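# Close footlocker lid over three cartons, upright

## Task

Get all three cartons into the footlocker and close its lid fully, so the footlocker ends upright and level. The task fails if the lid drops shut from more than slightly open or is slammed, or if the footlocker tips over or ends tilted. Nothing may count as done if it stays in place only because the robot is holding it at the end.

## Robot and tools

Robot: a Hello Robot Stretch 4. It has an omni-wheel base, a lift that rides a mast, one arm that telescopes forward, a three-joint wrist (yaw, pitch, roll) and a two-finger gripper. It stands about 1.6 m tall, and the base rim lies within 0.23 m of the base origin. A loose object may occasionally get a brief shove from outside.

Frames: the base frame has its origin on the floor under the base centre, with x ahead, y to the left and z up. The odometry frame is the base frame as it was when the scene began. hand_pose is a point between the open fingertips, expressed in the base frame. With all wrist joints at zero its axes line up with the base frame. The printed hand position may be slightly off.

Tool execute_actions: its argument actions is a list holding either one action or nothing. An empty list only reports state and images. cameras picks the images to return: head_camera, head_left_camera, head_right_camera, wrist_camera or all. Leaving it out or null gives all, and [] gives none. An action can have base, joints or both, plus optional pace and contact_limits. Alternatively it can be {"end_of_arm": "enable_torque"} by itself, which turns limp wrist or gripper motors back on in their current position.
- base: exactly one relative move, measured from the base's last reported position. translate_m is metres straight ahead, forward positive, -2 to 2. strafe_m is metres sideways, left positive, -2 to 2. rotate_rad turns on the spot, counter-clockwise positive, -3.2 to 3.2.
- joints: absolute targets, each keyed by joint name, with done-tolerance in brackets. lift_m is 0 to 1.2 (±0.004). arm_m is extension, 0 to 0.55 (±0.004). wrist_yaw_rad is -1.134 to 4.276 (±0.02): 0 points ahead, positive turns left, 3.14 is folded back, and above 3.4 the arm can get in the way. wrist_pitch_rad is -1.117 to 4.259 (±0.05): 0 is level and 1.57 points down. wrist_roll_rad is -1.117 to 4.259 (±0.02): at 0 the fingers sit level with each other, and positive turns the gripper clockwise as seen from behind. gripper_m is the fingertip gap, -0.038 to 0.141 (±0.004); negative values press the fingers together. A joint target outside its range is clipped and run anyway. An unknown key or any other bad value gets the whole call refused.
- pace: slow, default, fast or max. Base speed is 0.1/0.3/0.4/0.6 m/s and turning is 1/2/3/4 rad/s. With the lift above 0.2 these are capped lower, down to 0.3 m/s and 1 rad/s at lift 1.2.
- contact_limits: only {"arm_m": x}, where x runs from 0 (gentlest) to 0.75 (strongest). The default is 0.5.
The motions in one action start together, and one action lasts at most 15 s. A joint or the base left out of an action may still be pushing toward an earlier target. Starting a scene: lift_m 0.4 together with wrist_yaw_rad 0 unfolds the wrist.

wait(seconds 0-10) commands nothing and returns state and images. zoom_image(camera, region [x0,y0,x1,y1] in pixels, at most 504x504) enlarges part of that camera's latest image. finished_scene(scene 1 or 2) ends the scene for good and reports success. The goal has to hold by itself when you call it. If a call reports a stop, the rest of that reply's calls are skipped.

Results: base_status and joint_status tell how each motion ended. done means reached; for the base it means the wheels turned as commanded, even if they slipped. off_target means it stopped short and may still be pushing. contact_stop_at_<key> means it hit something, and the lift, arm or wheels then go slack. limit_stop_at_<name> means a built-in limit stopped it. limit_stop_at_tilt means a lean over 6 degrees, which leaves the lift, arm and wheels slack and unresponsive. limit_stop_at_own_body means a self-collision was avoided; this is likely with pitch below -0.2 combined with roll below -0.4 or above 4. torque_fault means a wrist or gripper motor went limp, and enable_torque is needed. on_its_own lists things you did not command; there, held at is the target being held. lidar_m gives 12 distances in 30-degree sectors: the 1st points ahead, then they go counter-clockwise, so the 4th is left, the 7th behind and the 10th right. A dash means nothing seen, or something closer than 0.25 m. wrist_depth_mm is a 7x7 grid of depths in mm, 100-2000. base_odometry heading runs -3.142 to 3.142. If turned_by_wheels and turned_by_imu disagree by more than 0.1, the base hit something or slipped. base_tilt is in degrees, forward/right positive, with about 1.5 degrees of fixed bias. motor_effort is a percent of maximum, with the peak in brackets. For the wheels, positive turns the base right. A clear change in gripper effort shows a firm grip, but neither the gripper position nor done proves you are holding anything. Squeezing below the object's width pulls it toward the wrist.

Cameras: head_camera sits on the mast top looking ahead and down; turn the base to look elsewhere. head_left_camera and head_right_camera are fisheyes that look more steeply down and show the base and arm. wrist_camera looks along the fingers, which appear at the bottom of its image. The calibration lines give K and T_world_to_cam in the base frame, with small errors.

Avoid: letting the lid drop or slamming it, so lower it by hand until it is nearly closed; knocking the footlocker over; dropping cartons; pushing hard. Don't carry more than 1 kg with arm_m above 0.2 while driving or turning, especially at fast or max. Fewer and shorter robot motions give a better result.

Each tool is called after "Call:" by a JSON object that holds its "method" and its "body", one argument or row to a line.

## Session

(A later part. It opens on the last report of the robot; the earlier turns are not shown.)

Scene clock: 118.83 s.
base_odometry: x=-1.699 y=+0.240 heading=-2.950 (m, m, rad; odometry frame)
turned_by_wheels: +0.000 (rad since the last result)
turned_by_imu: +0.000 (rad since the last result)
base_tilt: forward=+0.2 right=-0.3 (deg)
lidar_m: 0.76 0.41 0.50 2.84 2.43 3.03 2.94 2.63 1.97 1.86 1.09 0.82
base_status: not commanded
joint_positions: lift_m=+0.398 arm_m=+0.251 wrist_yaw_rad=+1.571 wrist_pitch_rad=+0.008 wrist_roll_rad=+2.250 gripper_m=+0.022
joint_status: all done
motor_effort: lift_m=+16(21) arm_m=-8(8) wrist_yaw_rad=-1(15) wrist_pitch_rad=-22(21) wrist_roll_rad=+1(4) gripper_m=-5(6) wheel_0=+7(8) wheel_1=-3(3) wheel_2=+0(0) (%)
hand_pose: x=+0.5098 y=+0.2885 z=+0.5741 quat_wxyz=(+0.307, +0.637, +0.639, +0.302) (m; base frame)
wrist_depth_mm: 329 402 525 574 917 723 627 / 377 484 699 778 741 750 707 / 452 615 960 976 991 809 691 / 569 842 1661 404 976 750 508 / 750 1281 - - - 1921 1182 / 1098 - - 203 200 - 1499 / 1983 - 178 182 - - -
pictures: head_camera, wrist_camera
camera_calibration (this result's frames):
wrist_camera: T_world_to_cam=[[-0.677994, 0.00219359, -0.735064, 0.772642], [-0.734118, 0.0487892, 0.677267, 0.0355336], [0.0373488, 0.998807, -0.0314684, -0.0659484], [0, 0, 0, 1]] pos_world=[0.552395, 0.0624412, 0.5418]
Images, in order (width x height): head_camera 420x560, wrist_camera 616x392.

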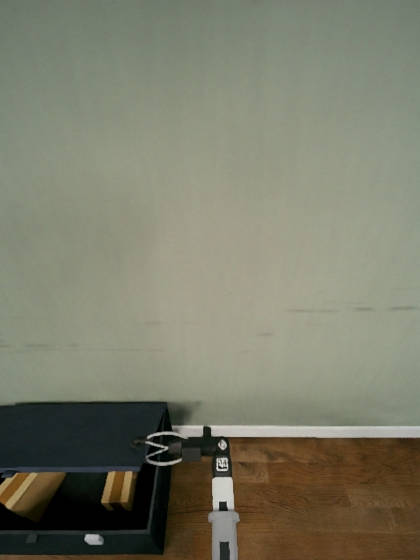

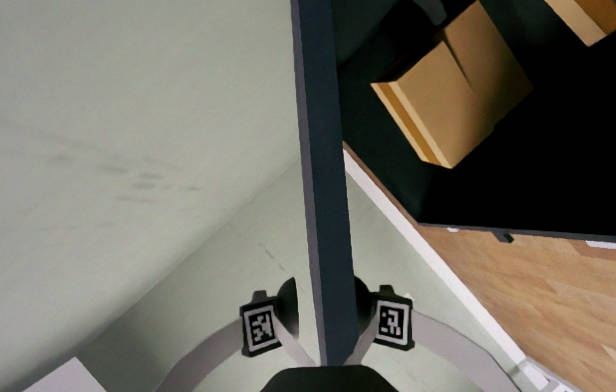

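Call:
{"method": "execute_actions", "body": {
  "actions": [
    {"joints":{"arm_m":0.175,"lift_m":0.30,"wrist_roll_rad":1.92},"pace":"slow"}
  ],
  "cameras": []
}}

Call:
{"method": "execute_actions", "body": {
  "actions": [
    {"base":{"strafe_m":-0.02},"joints":{"arm_m":0.155,"lift_m":0.228,"wrist_roll_rad":1.68},"pace":"slow"}
  ],
  "cameras": ["wrist_camera"]
}}

Scene clock: 124.47 s.
base_odometry: x=-1.699 y=+0.240 heading=-2.950 (m, m, rad; odometry frame)
turned_by_wheels: +0.000 (rad since the last result)
turned_by_imu: +0.000 (rad since the last result)
base_tilt: forward=+0.3 right=-0.3 (deg)
lidar_m: 0.76 0.41 0.47 2.84 2.48 3.06 2.95 2.63 1.97 1.86 1.08 0.79
base_status: not commanded
joint_positions: lift_m=+0.300 arm_m=+0.177 wrist_yaw_rad=+1.568 wrist_pitch_rad=+0.009 wrist_roll_rad=+1.920 gripper_m=+0.022
joint_status: all done
motor_effort: lift_m=+16(16) arm_m=-8(9) wrist_yaw_rad=+6(16) wrist_pitch_rad=-23(22) wrist_roll_rad=+0(4) gripper_m=-7(6) wheel_0=+6(7) wheel_1=-3(3) wheel_2=+0(0) (%)
hand_pose: x=+0.4356 y=+0.2883 z=+0.4759 quat_wxyz=(+0.409, +0.578, +0.580, +0.403) (m; base frame)
wrist_depth_mm: 477 544 640 445 820 193 191 / 591 715 891 854 931 723 190 / 788 991 1366 991 723 741 188 / 1205 1756 - 397 960 842 535 / - - - - 960 508 392 / - - - 204 189 382 291 / - - 178 183 - 154 991
pictures: none
No camera images: the call's "cameras" was empty. Leave "cameras" out to get every camera's image.

Scene clock: 125.93 s.
base_odometry: x=-1.703 y=+0.259 heading=-2.950 (m, m, rad; odometry frame)
turned_by_wheels: +0.000 (rad since the last result)
turned_by_imu: +0.000 (rad since the last result)
base_tilt: forward=+0.2 right=-0.3 (deg)
lidar_m: 0.76 0.44 0.47 2.83 2.57 3.06 2.94 2.62 1.92 1.82 1.08 0.79
base_status: done
joint_positions: lift_m=+0.228 arm_m=+0.156 wrist_yaw_rad=+1.573 wrist_pitch_rad=+0.008 wrist_roll_rad=+1.680 gripper_m=+0.022
joint_status: all done
motor_effort: lift_m=+17(16) arm_m=-7(8) wrist_yaw_rad=-10(10) wrist_pitch_rad=-22(23) wrist_roll_rad=-2(2) gripper_m=-7(7) wheel_0=+8(10) wheel_1=-5(11) wheel_2=+0(4) (%)
hand_pose: x=+0.4138 y=+0.2887 z=+0.4040 quat_wxyz=(+0.473, +0.524, +0.529, +0.470) (m; base frame)
wrist_depth_mm: 621 676 715 676 207 207 207 / 854 931 1042 960 213 206 206 / 1336 1618 1863 445 699 206 206 / - - - 580 759 204 204 / - - - 960 732 204 204 / - - - 204 201 202 203 / - - 179 200 290 153 202
pictures: wrist_camera
camera_calibration (this result's frames):
wrist_camera: T_world_to_cam=[[-0.174651, -0.000697949, -0.98463, 0.475917], [-0.983762, 0.0421168, 0.174467, 0.388674], [0.0413477, 0.999112, -0.00804235, -0.0791795], [0, 0, 0, 1]] pos_world=[0.468755, 0.0630717, 0.400154]
Images, in order (width x height): wrist_camera 616x392.

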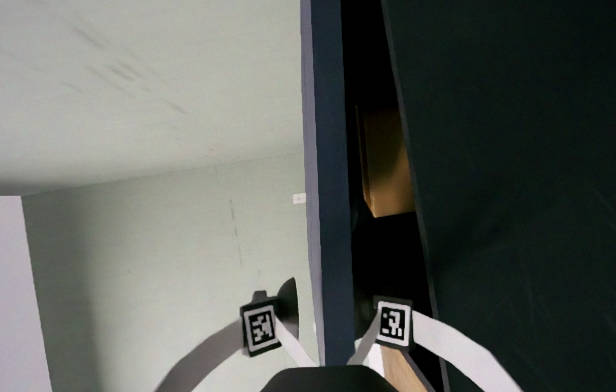

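Call:
{"method": "execute_actions", "body": {
  "actions": [
    {"base":{"strafe_m":-0.012},"joints":{"lift_m":0.21},"pace":"slow"}
  ],
  "cameras": ["wrist_camera"]
}}

Call:
{"method": "execute_actions", "body": {
  "actions": [
    {"base":{"strafe_m":-0.009},"joints":{"lift_m":0.2},"pace":"slow"}
  ],
  "cameras": ["wrist_camera"]
}}

Scene clock: 131.00 s.
base_odometry: x=-1.705 y=+0.271 heading=-2.949 (m, m, rad; odometry frame)
turned_by_wheels: +0.000 (rad since the last result)
turned_by_imu: +0.000 (rad since the last result)
base_tilt: forward=+0.2 right=-0.4 (deg)
lidar_m: 0.76 0.42 0.45 2.88 2.44 3.04 2.91 2.60 1.94 1.83 1.11 0.79
base_status: done
joint_positions: lift_m=+0.210 arm_m=+0.156 wrist_yaw_rad=+1.572 wrist_pitch_rad=+0.008 wrist_roll_rad=+1.680 gripper_m=+0.022
joint_status: all done
motor_effort: lift_m=+16(16) arm_m=-7(7) wrist_yaw_rad=-5(9) wrist_pitch_rad=-20(22) wrist_roll_rad=+0(2) gripper_m=-8(7) wheel_0=+7(13) wheel_1=-5(7) wheel_2=+0(0) (%)
hand_pose: x=+0.4144 y=+0.2886 z=+0.3862 quat_wxyz=(+0.474, +0.524, +0.529, +0.470) (m; base frame)
wrist_depth_mm: 627 668 715 640 220 220 220 / 842 946 1042 931 217 218 220 / 1336 1576 1808 1025 217 217 219 / - - - 991 216 216 216 / - - - - 216 215 216 / - - - 213 206 214 215 / - - 178 212 213 212 214
pictures: wrist_camera
camera_calibration (this result's frames):
wrist_camera: T_world_to_cam=[[-0.174279, -0.0000760716, -0.984696, 0.45809], [-0.983752, 0.0438003, 0.174108, 0.391951], [0.0431168, 0.99904, -0.00770831, -0.0800326], [0, 0, 0, 1]] pos_world=[0.468868, 0.0628231, 0.382221]
Images, in order (width x height): wrist_camera 616x392.

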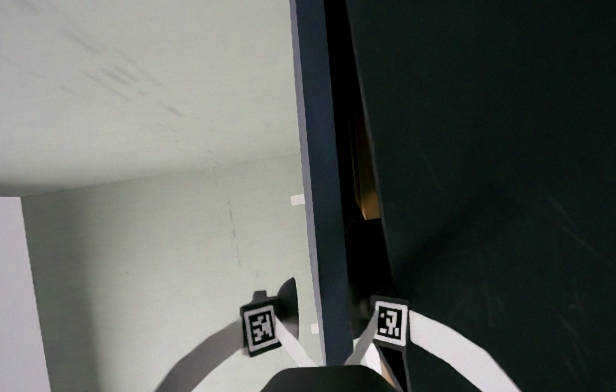

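Scene clock: 131.83 s.
base_odometry: x=-1.707 y=+0.280 heading=-2.949 (m, m, rad; odometry frame)
turned_by_wheels: +0.000 (rad since the last result)
turned_by_imu: +0.000 (rad since the last result)
base_tilt: forward=+0.2 right=-0.5 (deg)
lidar_m: 0.76 0.43 0.44 2.86 2.47 3.04 2.95 2.56 1.91 1.82 1.09 0.77
base_status: done
joint_positions: lift_m=+0.200 arm_m=+0.156 wrist_yaw_rad=+1.572 wrist_pitch_rad=+0.001 wrist_roll_rad=+1.680 gripper_m=+0.022
joint_status: all done
motor_effort: lift_m=+14(16) arm_m=-7(7) wrist_yaw_rad=-4(4) wrist_pitch_rad=-1(22) wrist_roll_rad=+0(0) gripper_m=-3(6) wheel_0=+6(11) wheel_1=-3(10) wheel_2=+0(2) (%)
hand_pose: x=+0.4144 y=+0.2886 z=+0.3783 quat_wxyz=(+0.472, +0.526, +0.527, +0.472) (m; base frame)
wrist_depth_mm: 634 668 715 634 227 227 226 / 854 931 1042 917 225 225 226 / 1336 1576 1921 1042 224 224 225 / - - - 991 224 224 224 / - - - - 224 224 223 / - - - 212 212 221 222 / - - 179 221 220 220 221
pictures: wrist_camera
camera_calibration (this result's frames):
wrist_camera: T_world_to_cam=[[-0.174269, 0.00645431, -0.984677, 0.448422], [-0.983754, 0.0426493, 0.174385, 0.393554], [0.0431213, 0.999069, -0.00108297, -0.082618], [0, 0, 0, 1]] pos_world=[0.468869, 0.062862, 0.372831]
Images, in order (width x height): wrist_camera 616x392.

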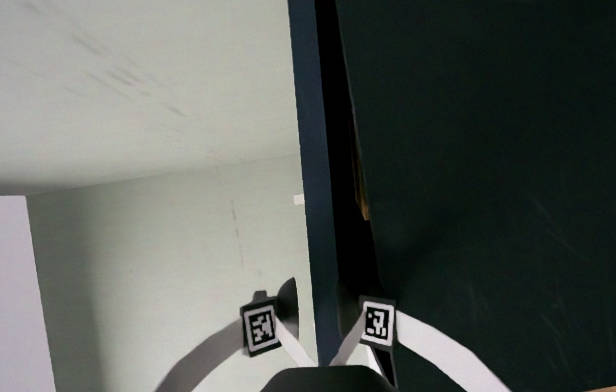

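The finger is resting on the rim, so I'll withdraw it slowly.

Call:
{"method": "execute_actions", "body": {
  "actions": [
    {"base":{"strafe_m":-0.05},"pace":"slow"}
  ],
  "cameras": ["wrist_camera","head_left_camera"]
}}

Scene clock: 134.87 s.
base_odometry: x=-1.716 y=+0.328 heading=-2.949 (m, m, rad; odometry frame)
turned_by_wheels: +0.000 (rad since the last result)
turned_by_imu: +0.000 (rad since the last result)
base_tilt: forward=+0.3 right=-0.5 (deg)
lidar_m: 0.76 0.46 0.44 2.92 2.51 3.06 2.97 2.52 1.88 1.78 1.11 0.80
base_status: done
joint_positions: lift_m=+0.200 arm_m=+0.156 wrist_yaw_rad=+1.570 wrist_pitch_rad=+0.003 wrist_roll_rad=+1.680 gripper_m=+0.022
joint_status: not commanded
motor_effort: lift_m=+17(17) arm_m=-7(7) wrist_yaw_rad=+0(4) wrist_pitch_rad=-5(31) wrist_roll_rad=+2(1) gripper_m=-3(7) wheel_0=+5(9) wheel_1=-5(11) wheel_2=+0(1) (%)
hand_pose: x=+0.4148 y=+0.2884 z=+0.3776 quat_wxyz=(+0.473, +0.526, +0.527, +0.471) (m; base frame)
wrist_depth_mm: 621 654 715 281 279 279 279 / 842 931 1025 366 278 278 278 / 1308 1576 1863 615 276 277 276 / - - - - 276 276 276 / - - - - 273 273 273 / - - - 211 208 273 273 / - - 179 - 272 271 574
pictures: head_left_camera, wrist_camera
camera_calibration (this result's frames):
wrist_camera: T_world_to_cam=[[-0.174055, 0.00537932, -0.984721, 0.448065], [-0.98372, 0.0444599, 0.17412, 0.393693], [0.0447172, 0.998997, -0.0024467, -0.0826244], [0, 0, 0, 1]] pos_world=[0.468966, 0.0626277, 0.372467]
Images, in order (width x height): head_left_camera 420x672, wrist_camera 616x392.

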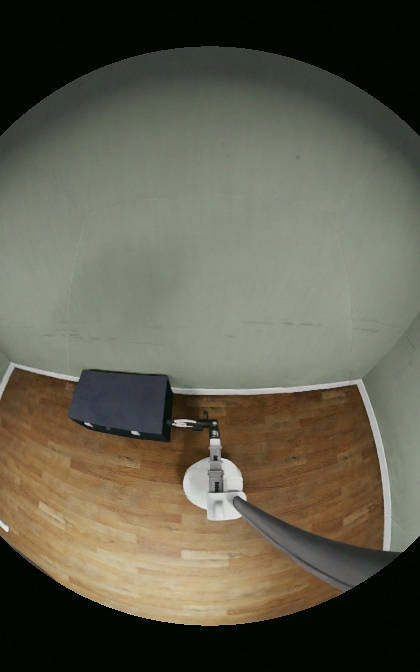

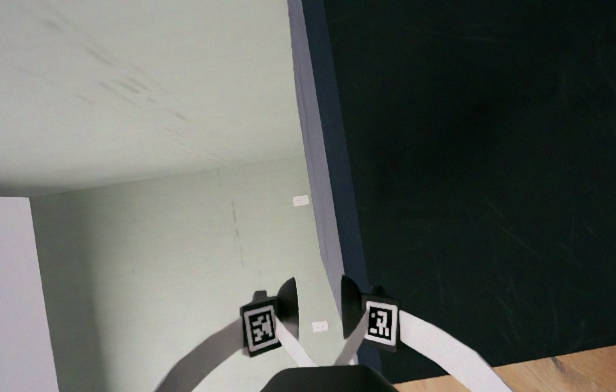

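Call:
{"method": "finished_scene", "body": {
  "scene": 2
}}

The scene is finished: the task was done.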